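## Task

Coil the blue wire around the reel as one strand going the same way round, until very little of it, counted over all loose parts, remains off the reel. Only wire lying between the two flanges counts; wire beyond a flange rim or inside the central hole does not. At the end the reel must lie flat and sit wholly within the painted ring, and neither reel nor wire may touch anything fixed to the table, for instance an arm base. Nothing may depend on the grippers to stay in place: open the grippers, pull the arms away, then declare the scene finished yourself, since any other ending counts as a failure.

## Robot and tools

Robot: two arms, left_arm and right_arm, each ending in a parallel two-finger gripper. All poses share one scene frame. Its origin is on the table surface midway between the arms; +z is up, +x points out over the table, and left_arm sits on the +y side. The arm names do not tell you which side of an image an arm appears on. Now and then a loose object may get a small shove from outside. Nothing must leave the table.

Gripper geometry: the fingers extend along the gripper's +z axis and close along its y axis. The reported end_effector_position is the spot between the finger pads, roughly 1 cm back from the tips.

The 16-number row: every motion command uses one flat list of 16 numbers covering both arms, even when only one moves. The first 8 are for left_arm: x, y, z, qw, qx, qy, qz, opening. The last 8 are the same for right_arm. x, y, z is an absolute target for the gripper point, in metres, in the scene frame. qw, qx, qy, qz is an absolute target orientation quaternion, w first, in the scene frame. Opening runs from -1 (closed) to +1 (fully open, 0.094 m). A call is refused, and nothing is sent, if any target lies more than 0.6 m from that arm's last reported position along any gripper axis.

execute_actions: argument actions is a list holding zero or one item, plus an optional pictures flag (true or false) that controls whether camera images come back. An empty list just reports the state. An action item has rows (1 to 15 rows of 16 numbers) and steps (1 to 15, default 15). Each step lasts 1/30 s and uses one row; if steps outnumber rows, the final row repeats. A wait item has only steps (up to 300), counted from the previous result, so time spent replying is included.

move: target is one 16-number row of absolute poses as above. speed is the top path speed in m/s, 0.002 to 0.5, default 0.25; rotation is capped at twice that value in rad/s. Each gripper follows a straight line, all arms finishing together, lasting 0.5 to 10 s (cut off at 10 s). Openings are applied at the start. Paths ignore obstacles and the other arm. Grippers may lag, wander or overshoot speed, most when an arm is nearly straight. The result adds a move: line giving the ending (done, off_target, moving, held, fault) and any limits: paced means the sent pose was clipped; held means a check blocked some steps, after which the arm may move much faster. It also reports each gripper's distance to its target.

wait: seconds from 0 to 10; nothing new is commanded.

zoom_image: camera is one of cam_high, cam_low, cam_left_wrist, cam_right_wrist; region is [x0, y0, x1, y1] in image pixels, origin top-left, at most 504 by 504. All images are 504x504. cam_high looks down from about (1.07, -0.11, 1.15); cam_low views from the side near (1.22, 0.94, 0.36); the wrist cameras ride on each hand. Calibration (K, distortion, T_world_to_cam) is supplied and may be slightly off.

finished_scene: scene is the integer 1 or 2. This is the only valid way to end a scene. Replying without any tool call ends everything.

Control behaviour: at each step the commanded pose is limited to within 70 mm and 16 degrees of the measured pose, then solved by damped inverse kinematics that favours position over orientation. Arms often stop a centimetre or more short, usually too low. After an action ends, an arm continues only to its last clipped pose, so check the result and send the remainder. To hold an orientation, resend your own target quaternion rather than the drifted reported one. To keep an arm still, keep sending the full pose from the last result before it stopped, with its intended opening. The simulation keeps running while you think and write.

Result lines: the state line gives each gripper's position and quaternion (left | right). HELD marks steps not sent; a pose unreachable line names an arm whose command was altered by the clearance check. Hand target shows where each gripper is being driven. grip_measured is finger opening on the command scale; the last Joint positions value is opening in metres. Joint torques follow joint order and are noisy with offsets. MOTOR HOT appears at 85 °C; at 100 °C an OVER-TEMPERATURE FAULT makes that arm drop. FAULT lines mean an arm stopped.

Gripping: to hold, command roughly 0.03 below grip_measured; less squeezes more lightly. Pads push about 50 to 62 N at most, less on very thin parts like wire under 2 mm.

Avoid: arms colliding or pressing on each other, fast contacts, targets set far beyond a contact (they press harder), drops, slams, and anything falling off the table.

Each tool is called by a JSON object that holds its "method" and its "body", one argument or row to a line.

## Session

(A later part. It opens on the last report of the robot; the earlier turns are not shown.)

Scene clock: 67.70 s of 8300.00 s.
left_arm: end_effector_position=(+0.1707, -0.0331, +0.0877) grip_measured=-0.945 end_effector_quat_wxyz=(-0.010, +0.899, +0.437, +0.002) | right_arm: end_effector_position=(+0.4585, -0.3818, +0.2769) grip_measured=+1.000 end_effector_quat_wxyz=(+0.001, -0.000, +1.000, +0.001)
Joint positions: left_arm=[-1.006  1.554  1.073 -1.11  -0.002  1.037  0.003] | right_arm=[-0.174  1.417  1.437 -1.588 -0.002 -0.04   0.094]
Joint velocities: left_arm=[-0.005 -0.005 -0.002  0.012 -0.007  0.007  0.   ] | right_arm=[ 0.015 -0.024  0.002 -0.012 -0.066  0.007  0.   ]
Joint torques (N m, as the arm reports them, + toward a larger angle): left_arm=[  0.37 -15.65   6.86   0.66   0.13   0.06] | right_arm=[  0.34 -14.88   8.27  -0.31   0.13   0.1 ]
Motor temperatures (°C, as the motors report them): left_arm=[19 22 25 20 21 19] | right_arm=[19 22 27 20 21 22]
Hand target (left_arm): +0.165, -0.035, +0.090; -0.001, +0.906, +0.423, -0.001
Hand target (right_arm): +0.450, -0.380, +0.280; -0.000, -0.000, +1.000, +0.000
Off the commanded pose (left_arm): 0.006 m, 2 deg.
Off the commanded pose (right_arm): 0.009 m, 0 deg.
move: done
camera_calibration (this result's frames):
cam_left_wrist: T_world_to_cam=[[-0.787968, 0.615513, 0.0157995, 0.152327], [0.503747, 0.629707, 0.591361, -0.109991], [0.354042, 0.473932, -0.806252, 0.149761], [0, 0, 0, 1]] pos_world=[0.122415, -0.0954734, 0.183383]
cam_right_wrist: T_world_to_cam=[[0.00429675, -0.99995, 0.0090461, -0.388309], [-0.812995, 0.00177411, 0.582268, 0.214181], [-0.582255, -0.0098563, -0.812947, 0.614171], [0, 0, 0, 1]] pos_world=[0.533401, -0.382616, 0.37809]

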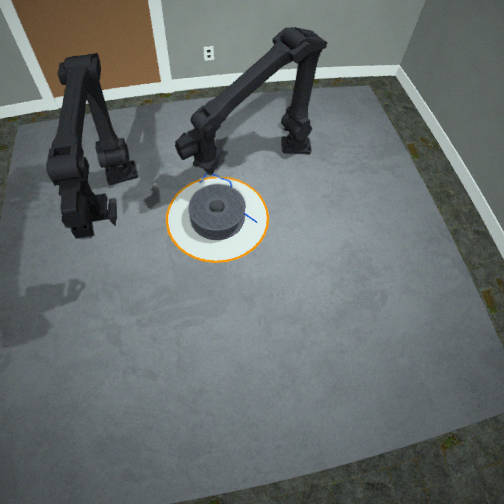

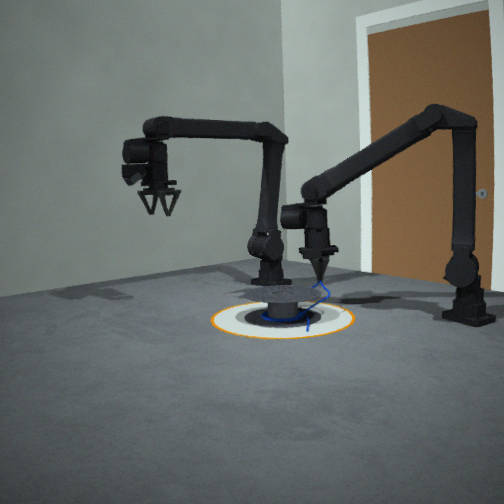

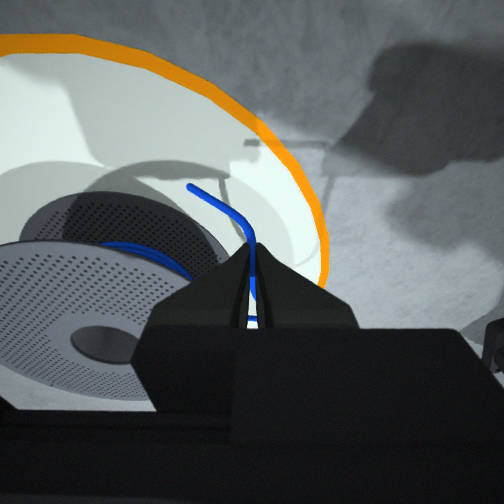

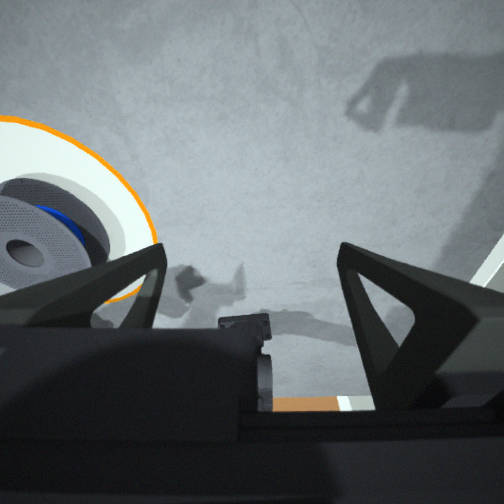

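{"method": "move", "body": {
  "target": [0.17,-0.07,0.04,0,0.82,0.574,0,-0.97,0.45,-0.38,0.28,0,0,1,0,1],
  "speed": 0.06
}}

{"method": "zoom_image", "body": {
  "camera": "cam_low",
  "region": [200, 230, 370, 350]
}}

Scene clock: 73.07 s of 8300.00 s.
left_arm: end_effector_position=(+0.1711, -0.0545, +0.0409) grip_measured=-0.945 end_effector_quat_wxyz=(-0.010, +0.820, +0.572, +0.004) | right_arm: end_effector_position=(+0.4585, -0.3818, +0.2769) grip_measured=+1.000 end_effector_quat_wxyz=(+0.001, -0.000, +1.000, +0.001)
Joint positions: left_arm=[-1.023  1.668  1.073 -0.997 -0.002  0.706  0.003] | right_arm=[-0.174  1.417  1.437 -1.588 -0.002 -0.04   0.094]
Joint velocities: left_arm=[-0.015 -0.015  0.012 -0.017  0.007 -0.007  0.   ] | right_arm=[-0.005  0.005 -0.012 -0.002 -0.051 -0.081  0.   ]
Joint torques (N m, as the arm reports them, + toward a larger angle): left_arm=[  0.3  -13.66   9.72   0.69   0.11  -0.25] | right_arm=[  0.37 -14.92   8.27  -0.3    0.13   0.1 ]
Motor temperatures (°C, as the motors report them): left_arm=[19 22 25 20 21 19] | right_arm=[19 22 27 20 21 22]
Hand target (left_arm): +0.170, -0.070, +0.040; -0.000, +0.819, +0.573, -0.001
Hand target (right_arm): +0.450, -0.380, +0.280; -0.000, -0.000, +1.000, +0.000
Off the commanded pose (left_arm): 0.016 m, 1 deg.
Off the commanded pose (right_arm): 0.009 m, 0 deg.
move: off_target (left_arm)
camera_calibration (this result's frames):
cam_left_wrist: T_world_to_cam=[[-0.939458, 0.342452, 0.0120419, 0.177737], [0.281723, 0.751898, 0.596055, -0.0245772], [0.195066, 0.563362, -0.802853, 0.153866], [0, 0, 0, 1]] pos_world=[0.143887, -0.129069, 0.136041]
cam_right_wrist: T_world_to_cam=[[0.00429675, -0.99995, 0.0090461, -0.388309], [-0.812995, 0.00177411, 0.582268, 0.214181], [-0.582255, -0.0098563, -0.812947, 0.614171], [0, 0, 0, 1]] pos_world=[0.533401, -0.382616, 0.37809]

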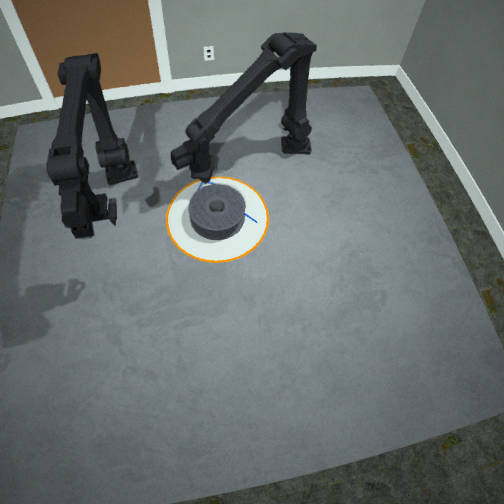

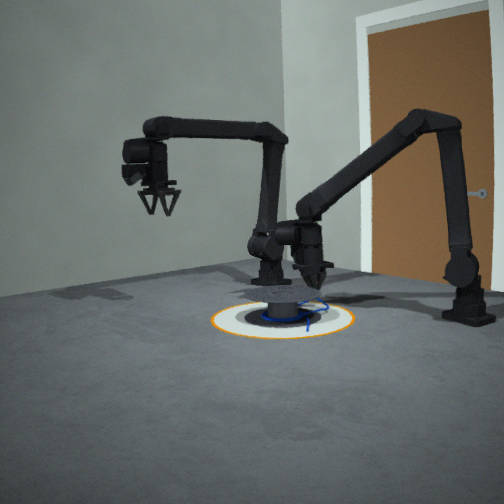

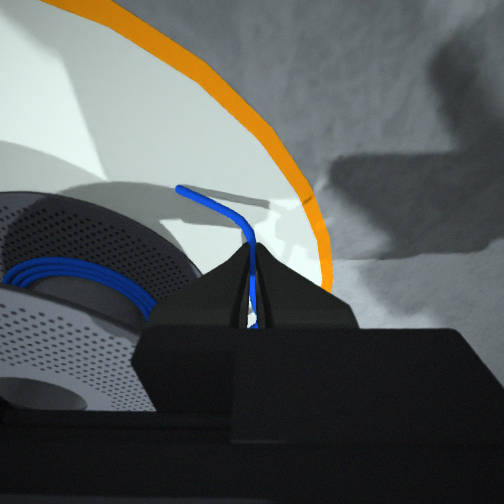

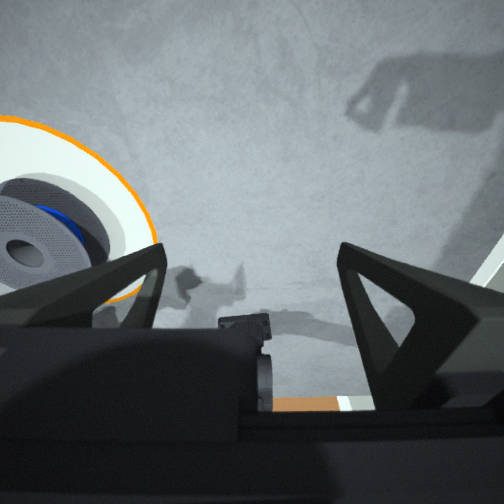

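Region (200, 230, 370, 350) of cam_low's 504x504 image, scaled by 2.965, with more detail than that image has; it fills the top 356 rows of this view, and the rest is white.

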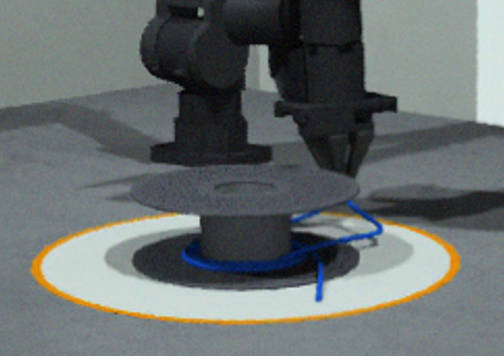

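{"method": "move", "body": {
  "target": [0.205,-0.11,0.048,0.243,0.52,0.742,0.346,-0.97,0.45,-0.38,0.28,0,0,1,0,1],
  "speed": 0.08
}}

{"method": "zoom_image", "body": {
  "camera": "cam_low",
  "region": [200, 230, 370, 350]
}}

Scene clock: 86.10 s of 8300.00 s.
left_arm: end_effector_position=(+0.2074, -0.0931, +0.0459) grip_measured=-0.946 end_effector_quat_wxyz=(+0.239, +0.523, +0.742, +0.345) | right_arm: end_effector_position=(+0.4585, -0.3818, +0.2769) grip_measured=+1.000 end_effector_quat_wxyz=(+0.001, -0.000, +1.000, +0.001)
Joint positions: left_arm=[-1.245  1.919  1.258 -1.161 -0.838 -0.323  0.003] | right_arm=[-0.174  1.417  1.437 -1.588 -0.002 -0.04   0.094]
Joint velocities: left_arm=[-0.015  0.005 -0.002 -0.002 -0.022 -0.037 -0.   ] | right_arm=[ 0.005  0.005 -0.002  0.007  0.007 -0.095  0.   ]
Joint torques (N m, as the arm reports them, + toward a larger angle): left_arm=[  0.3  -17.03  10.27  -1.13  -0.67  -0.32] | right_arm=[  0.36 -14.9    8.27  -0.3    0.13   0.1 ]
Motor temperatures (°C, as the motors report them): left_arm=[19 22 27 20 21 20] | right_arm=[19 22 27 20 21 22]
Hand target (left_arm): +0.203, -0.109, +0.047; +0.247, +0.521, +0.743, +0.341
Hand target (right_arm): +0.450, -0.380, +0.280; -0.000, -0.000, +1.000, +0.000
Off the commanded pose (left_arm): 0.017 m, 1 deg.
Off the commanded pose (right_arm): 0.009 m, 0 deg.
After step 90, 2.77 s passed at rest.
move: off_target (left_arm)
camera_calibration (this result's frames):
cam_left_wrist: T_world_to_cam=[[-0.60997, -0.217703, -0.761933, 0.140049], [-0.693145, 0.612573, 0.379874, 0.190395], [0.38404, 0.759842, -0.524551, 0.138903], [0, 0, 0, 1]] pos_world=[0.164053, -0.191686, 0.107244]
cam_right_wrist: T_world_to_cam=[[0.00429675, -0.99995, 0.0090461, -0.388309], [-0.812995, 0.00177411, 0.582268, 0.214181], [-0.582255, -0.0098563, -0.812947, 0.614171], [0, 0, 0, 1]] pos_world=[0.533401, -0.382616, 0.37809]

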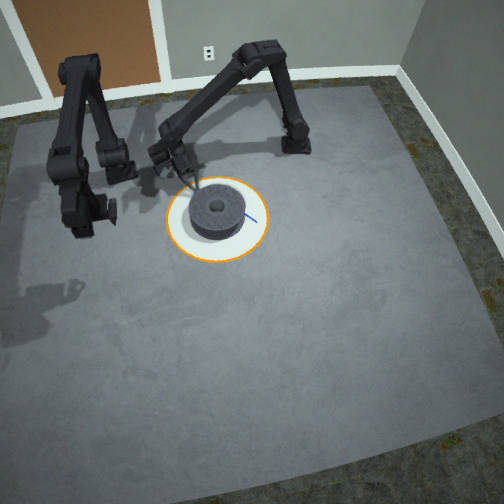

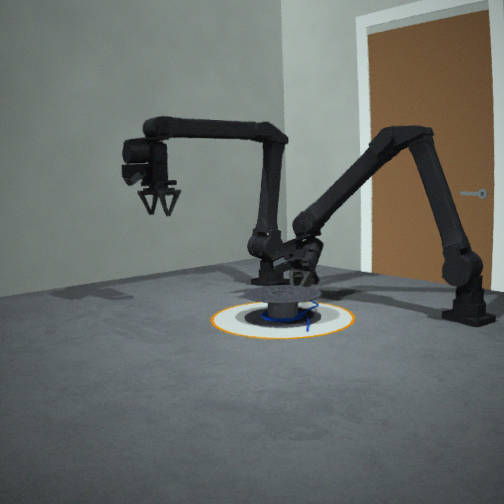

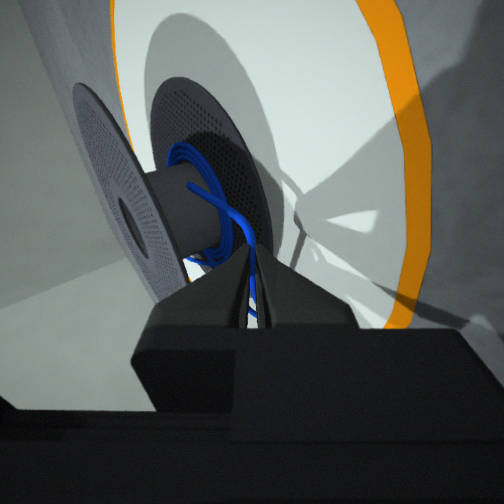

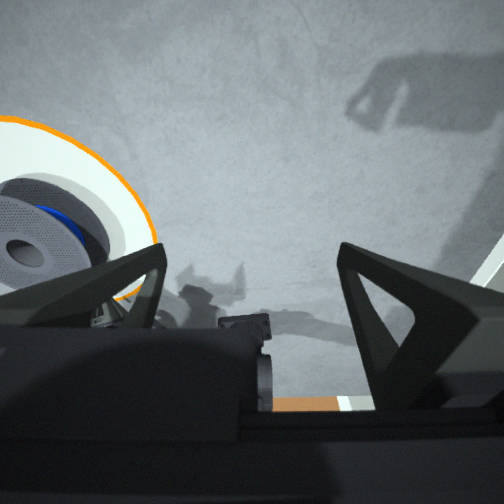

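Region (200, 230, 370, 350) of cam_low's 504x504 image, scaled by 2.965, with more detail than that image has; it fills the top 356 rows of this view, and the rest is white.

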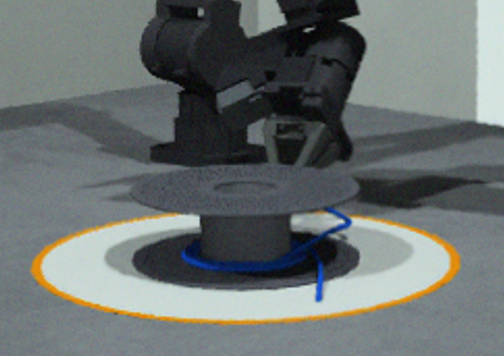

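{"method": "move", "body": {
  "target": [0.255,-0.13,0.032,0.287,0.497,0.709,0.41,-0.97,0.45,-0.38,0.28,0,0,1,0,1],
  "speed": 0.05
}}

{"method": "zoom_image", "body": {
  "camera": "cam_low",
  "region": [200, 230, 370, 350]
}}

Scene clock: 93.27 s of 8300.00 s.
left_arm: end_effector_position=(+0.2466, -0.1208, +0.0332) grip_measured=-0.946 end_effector_quat_wxyz=(+0.289, +0.503, +0.706, +0.406) | right_arm: end_effector_position=(+0.4585, -0.3818, +0.2769) grip_measured=+1.000 end_effector_quat_wxyz=(+0.001, -0.000, +1.000, +0.001)
Joint positions: left_arm=[-1.212  2.056  1.365 -1.162 -1.02  -0.328  0.003] | right_arm=[-0.174  1.417  1.437 -1.588 -0.002 -0.04   0.094]
Joint velocities: left_arm=[-0.005 -0.005 -0.002  0.007  0.007  0.066  0.   ] | right_arm=[-0.015 -0.015  0.012  0.012  0.037  0.022  0.   ]
Joint torques (N m, as the arm reports them, + toward a larger angle): left_arm=[  2.35 -18.73  10.03  -1.29  -0.73  -0.21] | right_arm=[  0.37 -14.9    8.28  -0.29   0.13   0.1 ]
Motor temperatures (°C, as the motors report them): left_arm=[19 22 27 20 22 20] | right_arm=[19 22 27 20 21 22]
Hand target (left_arm): +0.255, -0.130, +0.032; +0.289, +0.497, +0.709, +0.409
Hand target (right_arm): +0.450, -0.380, +0.280; -0.000, -0.000, +1.000, +0.000
Off the commanded pose (left_arm): 0.013 m, 1 deg.
Off the commanded pose (right_arm): 0.009 m, 0 deg.
After step 90, 2.03 s passed at rest.
move: off_target (left_arm)
camera_calibration (this result's frames):
cam_left_wrist: T_world_to_cam=[[-0.473671, -0.166913, -0.86474, 0.124237], [-0.742533, 0.603675, 0.290209, 0.253392], [0.473583, 0.779562, -0.409882, 0.114704], [0, 0, 0, 1]] pos_world=[0.192678, -0.221649, 0.0809114]
cam_right_wrist: T_world_to_cam=[[0.00429675, -0.99995, 0.0090461, -0.388309], [-0.812995, 0.00177411, 0.582268, 0.214181], [-0.582255, -0.0098563, -0.812947, 0.614171], [0, 0, 0, 1]] pos_world=[0.533401, -0.382616, 0.37809]

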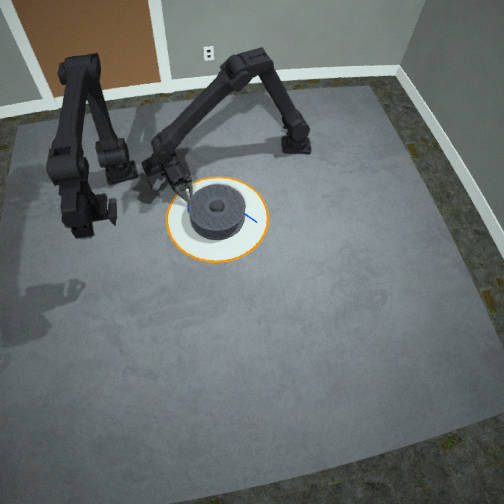

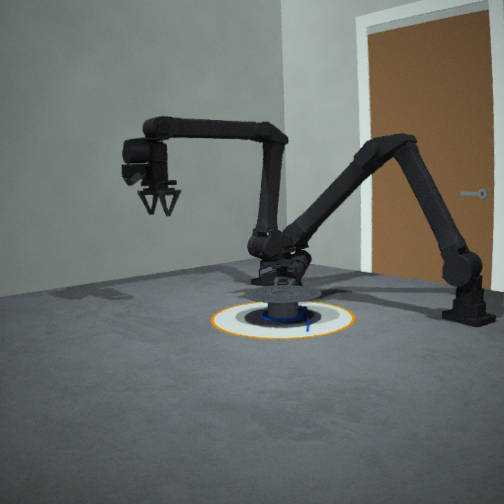

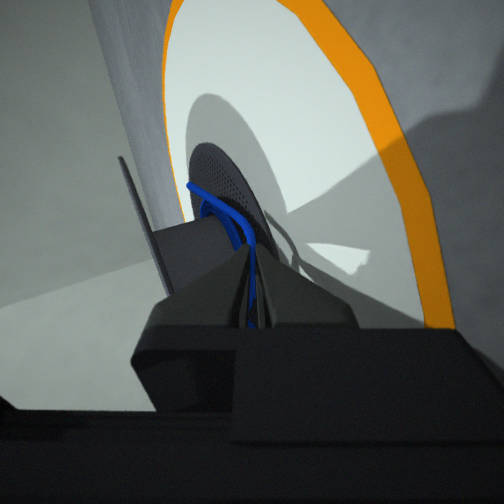

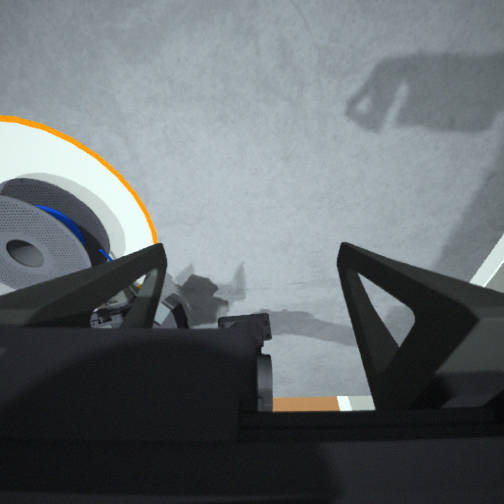

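Region (200, 230, 370, 350) of cam_low's 504x504 image, scaled by 2.965, with more detail than that image has; it fills the top 356 rows of this view, and the rest is white.

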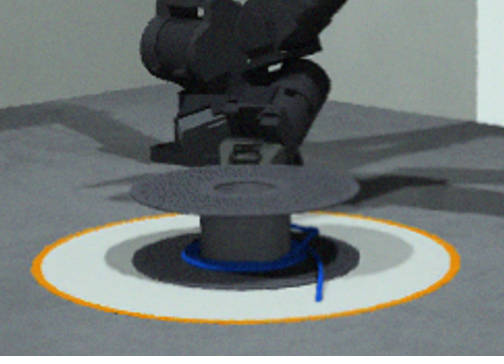

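{"method": "move", "body": {
  "target": [0.283,-0.108,0.03,0.211,0.366,0.785,0.453,-0.97,0.45,-0.38,0.28,0,0,1,0,1],
  "speed": 0.04
}}

{"method": "zoom_image", "body": {
  "camera": "cam_low",
  "region": [200, 230, 370, 350]
}}

Scene clock: 101.80 s of 8300.00 s.
left_arm: end_effector_position=(+0.2755, -0.1014, +0.0344) grip_measured=-0.946 end_effector_quat_wxyz=(+0.216, +0.375, +0.779, +0.454) | right_arm: end_effector_position=(+0.4585, -0.3818, +0.2769) grip_measured=+1.000 end_effector_quat_wxyz=(+0.001, -0.000, +1.000, +0.001)
Joint positions: left_arm=[-1.127  2.197  1.588 -1.594 -0.911 -0.744  0.003] | right_arm=[-0.174  1.417  1.437 -1.588 -0.002 -0.04   0.094]
Joint velocities: left_arm=[-0.005  0.015 -0.002 -0.012 -0.007 -0.051  0.   ] | right_arm=[-0.015 -0.015  0.007 -0.002  0.066 -0.007  0.   ]
Joint torques (N m, as the arm reports them, + toward a larger angle): left_arm=[  2.4  -20.46   9.85  -2.07  -0.33  -0.34] | right_arm=[  0.34 -14.94   8.28  -0.29   0.13   0.1 ]
Motor temperatures (°C, as the motors report them): left_arm=[19 22 28 20 22 20] | right_arm=[19 22 27 20 21 22]
Hand target (left_arm): +0.283, -0.107, +0.030; +0.213, +0.364, +0.784, +0.455
Hand target (right_arm): +0.450, -0.380, +0.280; -0.000, -0.000, +1.000, +0.000
Off the commanded pose (left_arm): 0.011 m, 1 deg.
Off the commanded pose (right_arm): 0.009 m, 0 deg.
After step 90, 0.73 s passed at rest.
move: off_target (left_arm)
camera_calibration (this result's frames):
cam_left_wrist: T_world_to_cam=[[-0.385049, -0.308953, -0.869647, 0.103579], [-0.903988, 0.316024, 0.287983, 0.278205], [0.185856, 0.897038, -0.400975, 0.177261], [0, 0, 0, 1]] pos_world=[0.258432, -0.214929, 0.081036]
cam_right_wrist: T_world_to_cam=[[0.00429675, -0.99995, 0.0090461, -0.388309], [-0.812995, 0.00177411, 0.582268, 0.214181], [-0.582255, -0.0098563, -0.812947, 0.614171], [0, 0, 0, 1]] pos_world=[0.533401, -0.382616, 0.37809]

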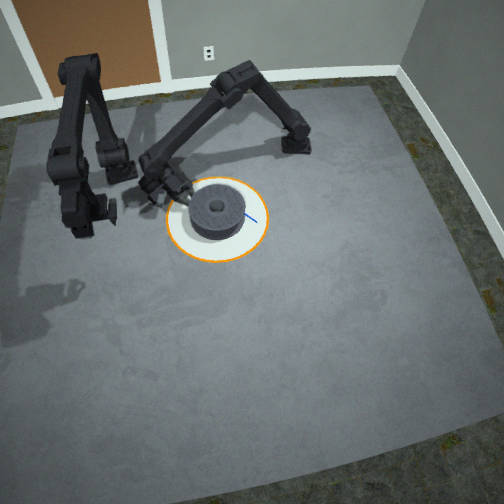

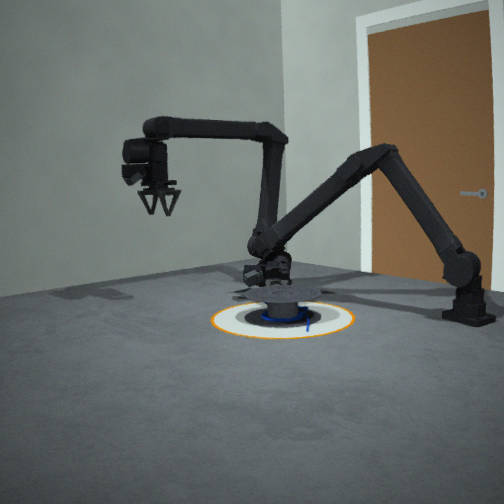

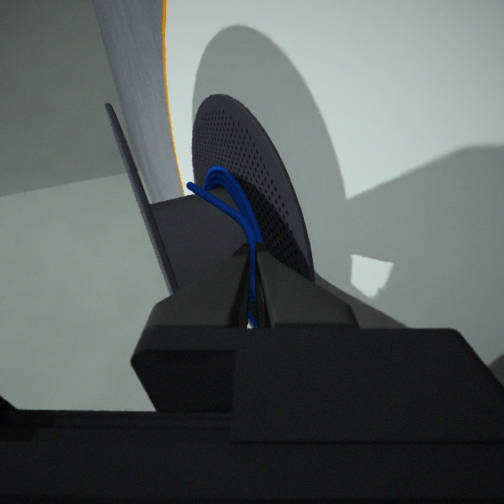

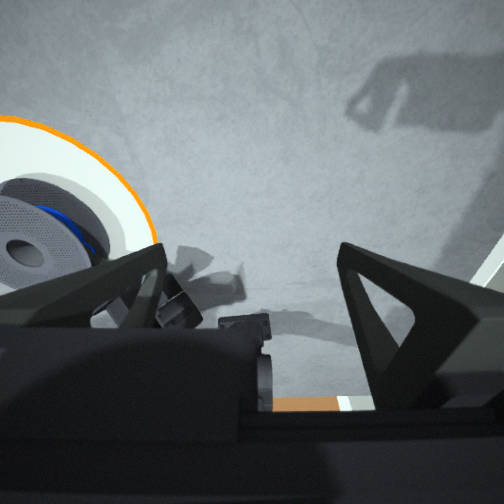

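Region (200, 230, 370, 350) of cam_low's 504x504 image, scaled by 2.965, with more detail than that image has; it fills the top 356 rows of this view, and the rest is white.

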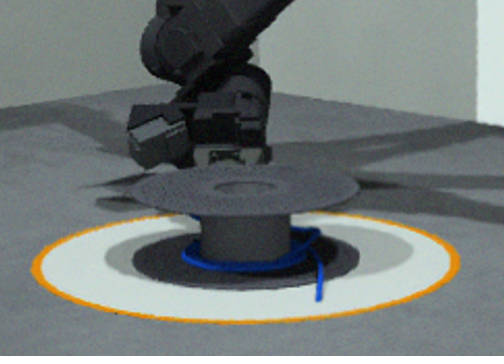

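Release slightly and retract.

{"method": "move", "body": {
  "target": [0.283,-0.108,0.03,0.211,0.366,0.785,0.453,-0.75,0.45,-0.38,0.28,0,0,1,0,1],
  "speed": 0.04
}}

{"method": "move", "body": {
  "target": [0.225,-0.15,0.06,0.211,0.366,0.785,0.453,-0.75,0.45,-0.38,0.28,0,0,1,0,1],
  "speed": 0.05
}}

Scene clock: 104.17 s of 8300.00 s.
left_arm: end_effector_position=(+0.2750, -0.1010, +0.0340) grip_measured=-0.753 end_effector_quat_wxyz=(+0.215, +0.373, +0.780, +0.453) | right_arm: end_effector_position=(+0.4585, -0.3818, +0.2769) grip_measured=+1.000 end_effector_quat_wxyz=(+0.001, -0.000, +1.000, +0.001)
Joint positions: left_arm=[-1.127  2.197  1.588 -1.595 -0.907 -0.747  0.012] | right_arm=[-0.174  1.417  1.437 -1.588 -0.002 -0.04   0.094]
Joint velocities: left_arm=[ 0.015 -0.005 -0.012  0.002 -0.051  0.022 -0.   ] | right_arm=[ 0.005 -0.005 -0.007 -0.002 -0.022 -0.007  0.   ]
Joint torques (N m, as the arm reports them, + toward a larger angle): left_arm=[  2.45 -20.55   9.8   -1.8   -0.31  -0.23] | right_arm=[  0.34 -14.92   8.27  -0.29   0.13   0.1 ]
Motor temperatures (°C, as the motors report them): left_arm=[19 23 28 20 22 20] | right_arm=[19 22 27 20 21 22]
Hand target (left_arm): +0.283, -0.108, +0.030; +0.211, +0.366, +0.785, +0.453
Hand target (right_arm): +0.450, -0.380, +0.280; -0.000, -0.000, +1.000, +0.000
Off the commanded pose (left_arm): 0.011 m, 1 deg.
Off the commanded pose (right_arm): 0.009 m, 0 deg.
move: off_target (left_arm)
camera_calibration (this result's frames):
cam_left_wrist: T_world_to_cam=[[-0.38556, -0.312516, -0.868146, 0.102824], [-0.90471, 0.312851, 0.289178, 0.277525], [0.181228, 0.896916, -0.403359, 0.178235], [0, 0, 0, 1]] pos_world=[0.258423, -0.214552, 0.0809051]
cam_right_wrist: T_world_to_cam=[[0.00429675, -0.99995, 0.0090461, -0.388309], [-0.812995, 0.00177411, 0.582268, 0.214181], [-0.582255, -0.0098563, -0.812947, 0.614171], [0, 0, 0, 1]] pos_world=[0.533401, -0.382616, 0.37809]

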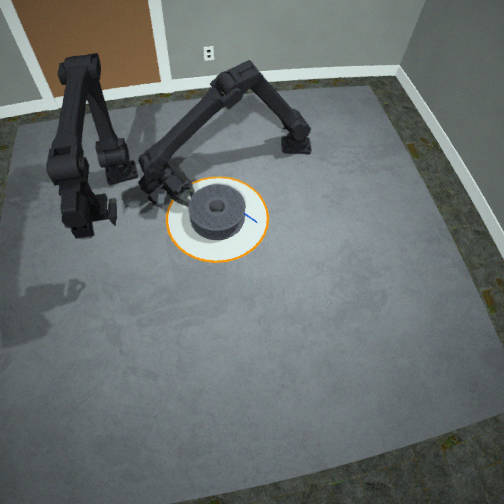

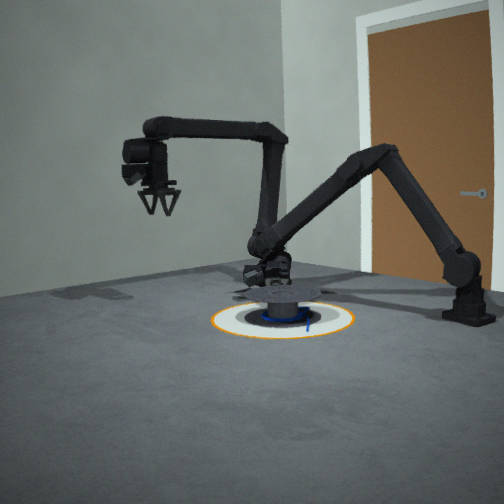

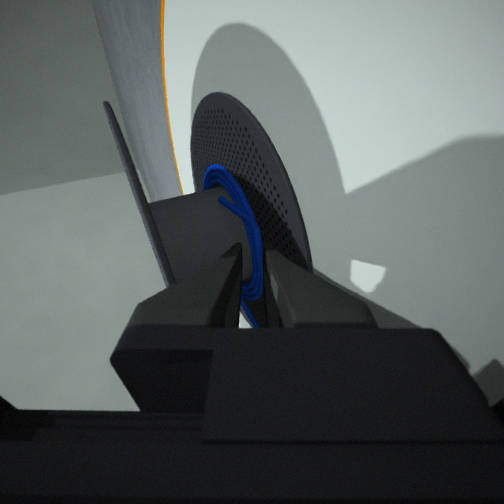

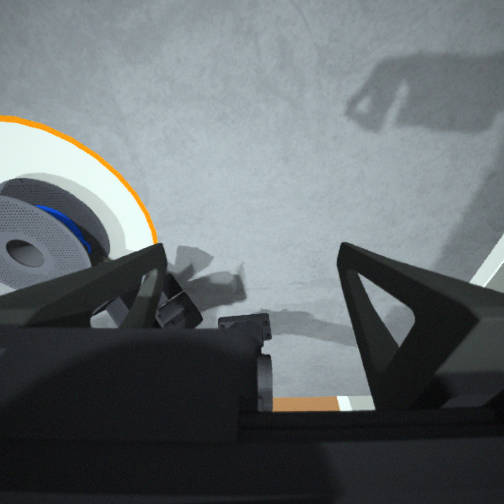

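Scene clock: 105.90 s of 8300.00 s.
left_arm: end_effector_position=(+0.2345, -0.1295, +0.0529) grip_measured=-0.753 end_effector_quat_wxyz=(+0.216, +0.383, +0.786, +0.435) | right_arm: end_effector_position=(+0.4585, -0.3818, +0.2769) grip_measured=+1.000 end_effector_quat_wxyz=(+0.001, -0.000, +1.000, +0.001)
Joint positions: left_arm=[-1.205  2.197  1.662 -1.679 -0.85  -0.793  0.012] | right_arm=[-0.174  1.417  1.437 -1.588 -0.002 -0.04   0.094]
Joint velocities: left_arm=[-0.005  0.015 -0.012 -0.012  0.022 -0.037 -0.001] | right_arm=[ 0.005 -0.034  0.012 -0.017 -0.037  0.007  0.   ]
Joint torques (N m, as the arm reports them, + toward a larger angle): left_arm=[  1.24 -23.48   6.55  -1.25  -0.46  -0.2 ] | right_arm=[  0.37 -14.94   8.27  -0.29   0.13   0.1 ]
Motor temperatures (°C, as the motors report them): left_arm=[19 23 28 20 22 20] | right_arm=[19 22 27 20 21 22]
Hand target (left_arm): +0.235, -0.129, +0.053; +0.216, +0.382, +0.786, +0.435
Hand target (right_arm): +0.450, -0.380, +0.280; -0.000, -0.000, +1.000, +0.000
Off the commanded pose (left_arm): 0.024 m, 3 deg.
Off the commanded pose (right_arm): 0.009 m, 0 deg.
move: held (left_arm); limits=held; held on 10 of 52 steps (left_arm), including the last (left_arm)
pose unreachable (left arm): on one or more control steps of this call this arm could not follow its commanded pose, so it was not sent that pose on those steps. On the call's last step it was still not sent that pose. It may still have moved: this result reports where it is.
cause: the commanded pose would bring a part of the arm too close to another arm (this arm's wrist (the part past joint 4) and the other arm's upper arm (the part past joint 2)).
camera_calibration (this result's frames):
cam_left_wrist: T_world_to_cam=[[-0.411123, -0.330666, -0.849492, 0.0973267], [-0.891694, 0.339463, 0.299411, 0.244221], [0.189367, 0.880582, -0.434414, 0.216372], [0, 0, 0, 1]] pos_world=[0.21681, -0.241255, 0.103551]
cam_right_wrist: T_world_to_cam=[[0.00429675, -0.99995, 0.0090461, -0.388309], [-0.812995, 0.00177411, 0.582268, 0.214181], [-0.582255, -0.0098563, -0.812947, 0.614171], [0, 0, 0, 1]] pos_world=[0.533401, -0.382616, 0.37809]

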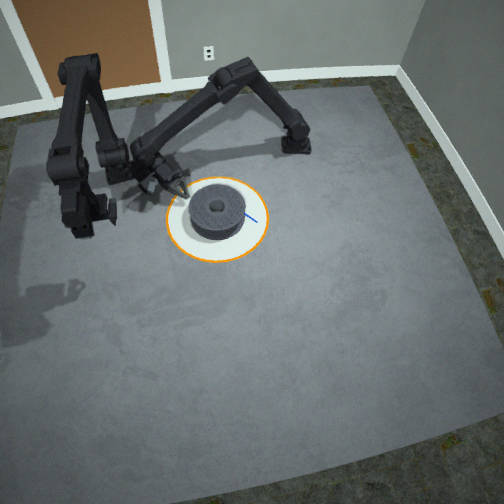

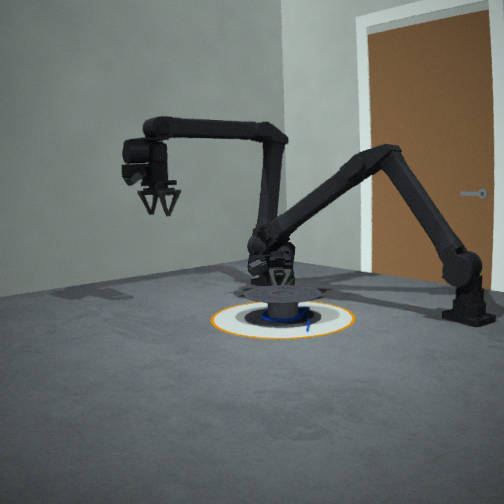

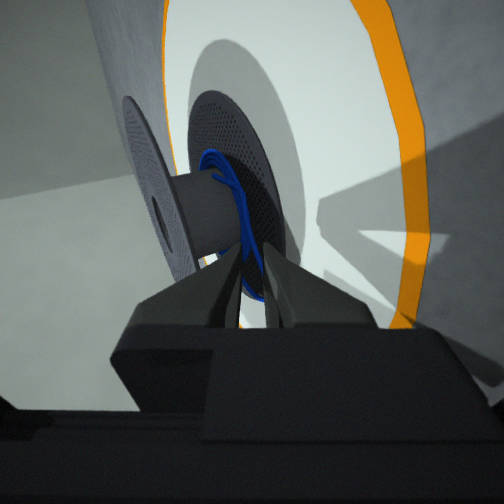

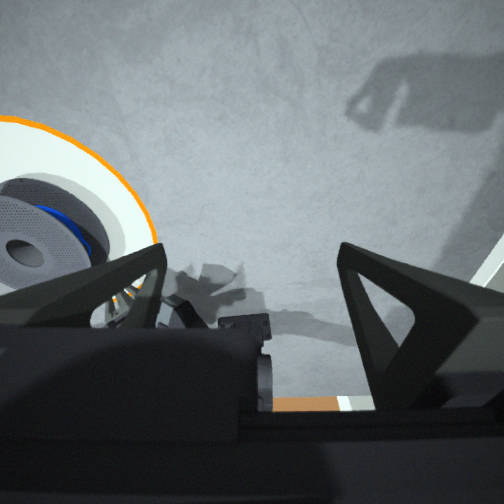

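{"method": "move", "body": {
  "target": [0.235,-0.12,0.17,0,0.259,0.966,0,-0.3,0.45,-0.38,0.28,0,0,1,0,1],
  "speed": 0.15
}}

{"method": "move", "body": {
  "target": [0.36,0.09,0.13,0,-0.358,0.934,0,-0.3,0.45,-0.38,0.28,0,0,1,0,1],
  "speed": 0.2
}}

{"method": "move", "body": {
  "target": [0.36,0.09,0.04,0,-0.358,0.934,0,-0.3,0.45,-0.38,0.28,0,0,1,0,1],
  "speed": 0.1
}}

Scene clock: 116.70 s of 8300.00 s.
left_arm: end_effector_position=(+0.2313, -0.1216, +0.1717) grip_measured=-0.303 end_effector_quat_wxyz=(-0.007, +0.256, +0.967, +0.012) | right_arm: end_effector_position=(+0.4585, -0.3818, +0.2769) grip_measured=+1.000 end_effector_quat_wxyz=(+0.001, -0.000, +1.000, +0.001)
Joint positions: left_arm=[-0.96   1.744  1.548 -1.401 -0.004 -0.637  0.033] | right_arm=[-0.174  1.417  1.437 -1.588 -0.002 -0.04   0.094]
Joint velocities: left_arm=[-0.005 -0.005 -0.007  0.017 -0.007  0.037  0.002] | right_arm=[-0.005 -0.015 -0.002  0.002 -0.081  0.007  0.   ]
Joint torques (N m, as the arm reports them, + toward a larger angle): left_arm=[  1.99 -20.18   7.62   0.65   0.04   0.03] | right_arm=[  0.34 -14.93   8.27  -0.3    0.13   0.1 ]
Motor temperatures (°C, as the motors report them): left_arm=[19 24 27 20 22 20] | right_arm=[19 22 27 20 21 22]
Hand target (left_arm): +0.235, -0.119, +0.172; -0.004, +0.257, +0.966, +0.005
Hand target (right_arm): +0.450, -0.380, +0.280; -0.000, -0.000, +1.000, +0.000
Off the commanded pose (left_arm): 0.004 m, 2 deg.
Off the commanded pose (right_arm): 0.009 m, 0 deg.
After step 90, 3.83 s passed at rest.
move: done; limits=held; held on 1 of 119 steps (right_arm)
pose unreachable (right arm): on one or more control steps of this call this arm could not follow its commanded pose, so it was not sent that pose on those steps. It may still have moved: this result reports where it is.
cause: the commanded pose would bring a part of the arm too close to another arm (this arm's upper arm (the part past joint 2) and the other arm's wrist (the part past joint 4)).
camera_calibration (this result's frames):
cam_left_wrist: T_world_to_cam=[[-0.491718, -0.870537, -0.0194714, 0.0100559], [-0.70441, 0.384538, 0.596605, 0.114263], [-0.511879, 0.307077, -0.802299, 0.41718], [0, 0, 0, 1]] pos_world=[0.298978, -0.163291, 0.266729]
cam_right_wrist: T_world_to_cam=[[0.00429675, -0.99995, 0.0090461, -0.388309], [-0.812995, 0.00177411, 0.582268, 0.214181], [-0.582255, -0.0098563, -0.812947, 0.614171], [0, 0, 0, 1]] pos_world=[0.533401, -0.382616, 0.37809]

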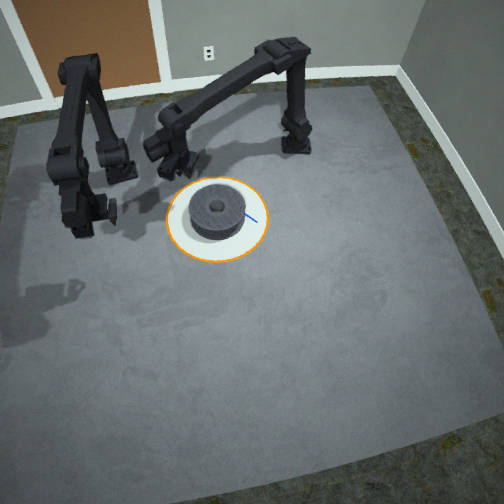

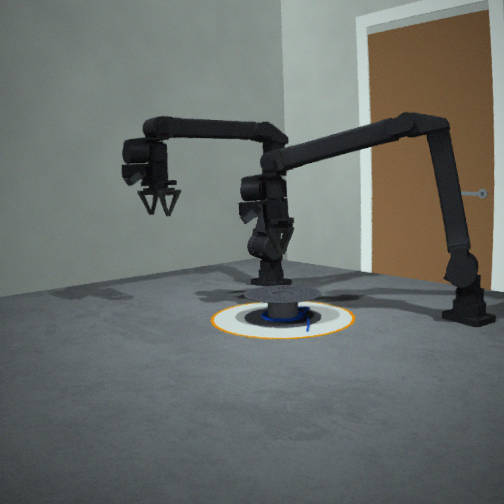

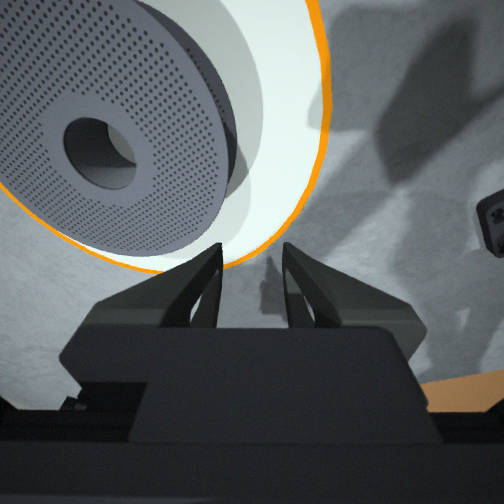

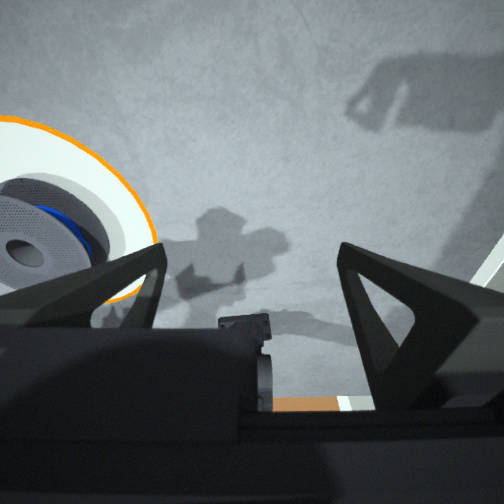

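Scene clock: 120.27 s of 8300.00 s.
left_arm: end_effector_position=(+0.3616, +0.0856, +0.1270) grip_measured=-0.303 end_effector_quat_wxyz=(-0.002, -0.347, +0.938, +0.007) | right_arm: end_effector_position=(+0.4585, -0.3818, +0.2769) grip_measured=+1.000 end_effector_quat_wxyz=(+0.001, -0.000, +1.000, +0.001)
Joint positions: left_arm=[-0.475  1.552  1.184 -1.216 -0.004 -1.377  0.033] | right_arm=[-0.174  1.417  1.437 -1.588 -0.002 -0.04   0.094]
Joint velocities: left_arm=[-0.005 -0.005  0.007  0.017  0.037 -0.081  0.   ] | right_arm=[-0.015 -0.005  0.002  0.002 -0.037 -0.037  0.   ]
Joint torques (N m, as the arm reports them, + toward a larger angle): left_arm=[  1.99 -16.25   7.29   0.62  -0.25  -0.26] | right_arm=[  0.34 -14.9    8.27  -0.3    0.13   0.1 ]
Motor temperatures (°C, as the motors report them): left_arm=[19 24 27 20 22 20] | right_arm=[19 22 27 20 21 22]
Hand target (left_arm): +0.363, +0.089, +0.129; +0.004, -0.358, +0.934, -0.001
Hand target (right_arm): +0.450, -0.380, +0.280; -0.000, -0.000, +1.000, +0.000
Off the commanded pose (left_arm): 0.006 m, 2 deg.
Off the commanded pose (right_arm): 0.009 m, 0 deg.
move: done
camera_calibration (this result's frames):
cam_left_wrist: T_world_to_cam=[[0.652505, -0.757651, -0.0142276, -0.170411], [-0.611618, -0.537637, 0.580404, 0.200517], [-0.447393, -0.370015, -0.814204, 0.420623], [0, 0, 0, 1]] pos_world=[0.422018, 0.13433, 0.223668]
cam_right_wrist: T_world_to_cam=[[0.00429675, -0.99995, 0.0090461, -0.388309], [-0.812995, 0.00177411, 0.582268, 0.214181], [-0.582255, -0.0098563, -0.812947, 0.614171], [0, 0, 0, 1]] pos_world=[0.533401, -0.382616, 0.37809]

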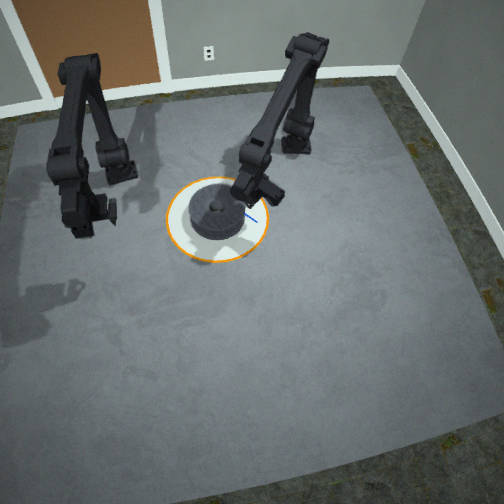

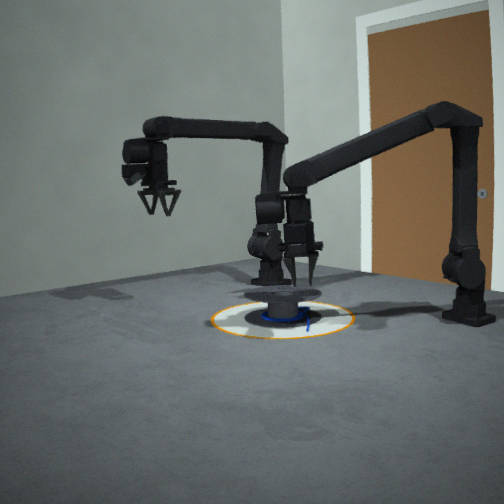

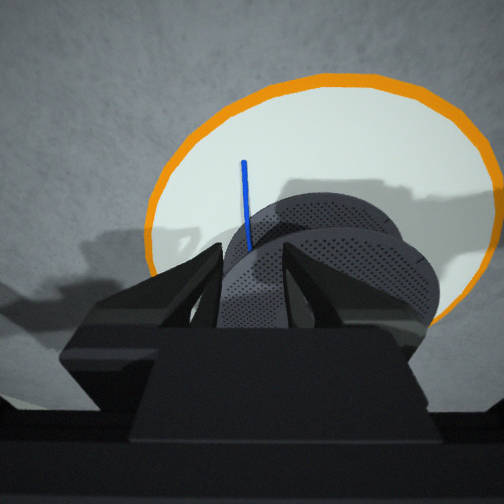

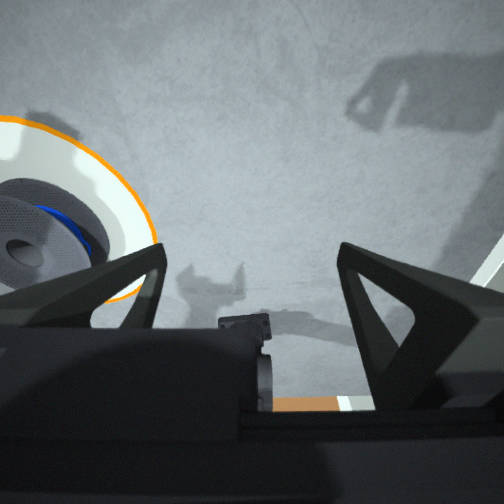

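Scene clock: 121.50 s of 8300.00 s.
left_arm: end_effector_position=(+0.3616, +0.0857, +0.0515) grip_measured=-0.303 end_effector_quat_wxyz=(+0.006, -0.348, +0.937, -0.005) | right_arm: end_effector_position=(+0.4585, -0.3818, +0.2769) grip_measured=+1.000 end_effector_quat_wxyz=(+0.001, -0.000, +1.000, +0.001)
Joint positions: left_arm=[-0.475  1.628  1.055 -0.983 -0.005 -1.38   0.033] | right_arm=[-0.174  1.417  1.437 -1.588 -0.002 -0.04   0.094]
Joint velocities: left_arm=[-0.005 -0.024  0.002  0.007 -0.022  0.022 -0.001] | right_arm=[ 0.005 -0.005  0.002 -0.022 -0.051 -0.051  0.   ]
Joint torques (N m, as the arm reports them, + toward a larger angle): left_arm=[  2.02 -13.22   6.54   0.77   0.02  -0.26] | right_arm=[  0.31 -14.92   8.28  -0.29   0.13   0.1 ]
Motor temperatures (°C, as the motors report them): left_arm=[19 23 27 20 22 20] | right_arm=[19 22 27 20 21 22]
Hand target (left_arm): +0.361, +0.089, +0.040; -0.000, -0.358, +0.934, +0.000
Hand target (right_arm): +0.450, -0.380, +0.280; -0.000, -0.000, +1.000, +0.000
Off the commanded pose (left_arm): 0.012 m, 1 deg.
Off the commanded pose (right_arm): 0.009 m, 0 deg.
move: off_target (left_arm)
camera_calibration (this result's frames):
cam_left_wrist: T_world_to_cam=[[0.654835, -0.755672, 0.0123171, -0.173774], [-0.622412, -0.529969, 0.575966, 0.247843], [-0.428714, -0.384829, -0.817381, 0.35387], [0, 0, 0, 1]] pos_world=[0.419762, 0.136213, 0.148638]
cam_right_wrist: T_world_to_cam=[[0.00429675, -0.99995, 0.0090461, -0.388309], [-0.812995, 0.00177411, 0.582268, 0.214181], [-0.582255, -0.0098563, -0.812947, 0.614171], [0, 0, 0, 1]] pos_world=[0.533401, -0.382616, 0.37809]

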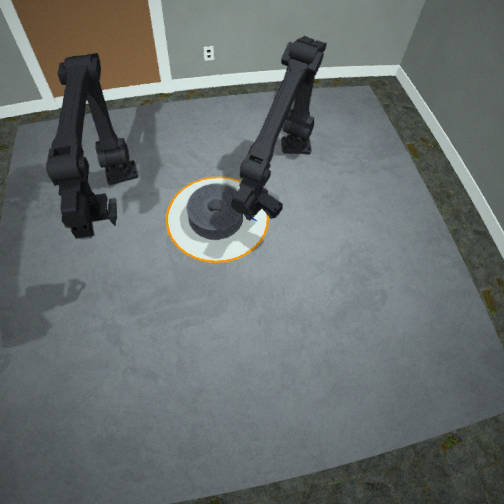

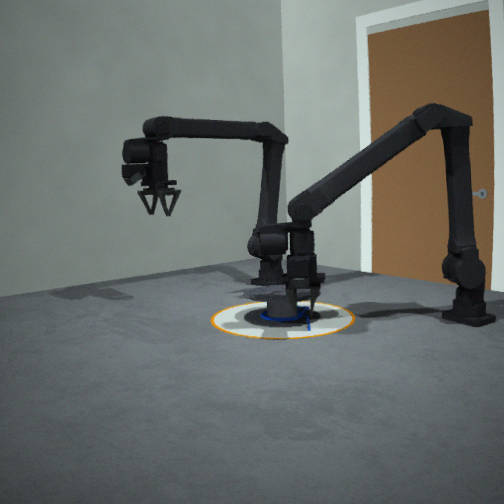

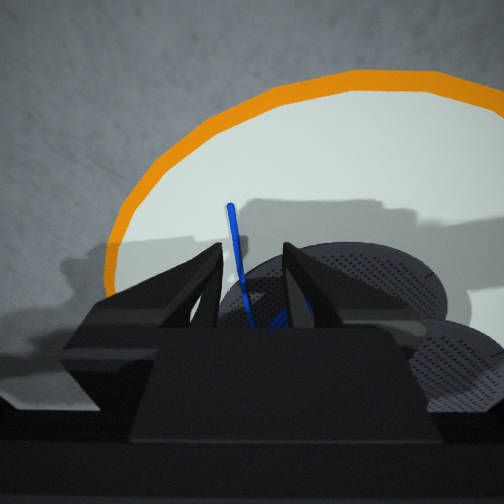

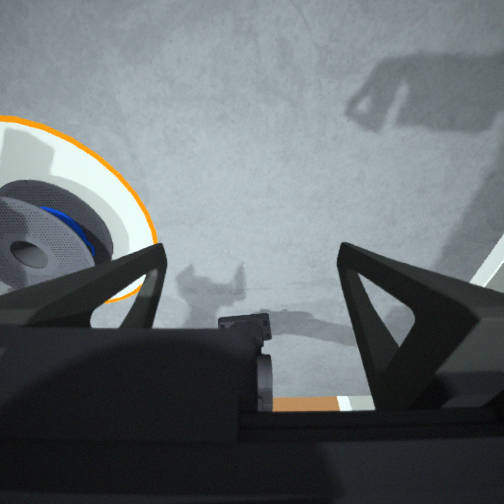

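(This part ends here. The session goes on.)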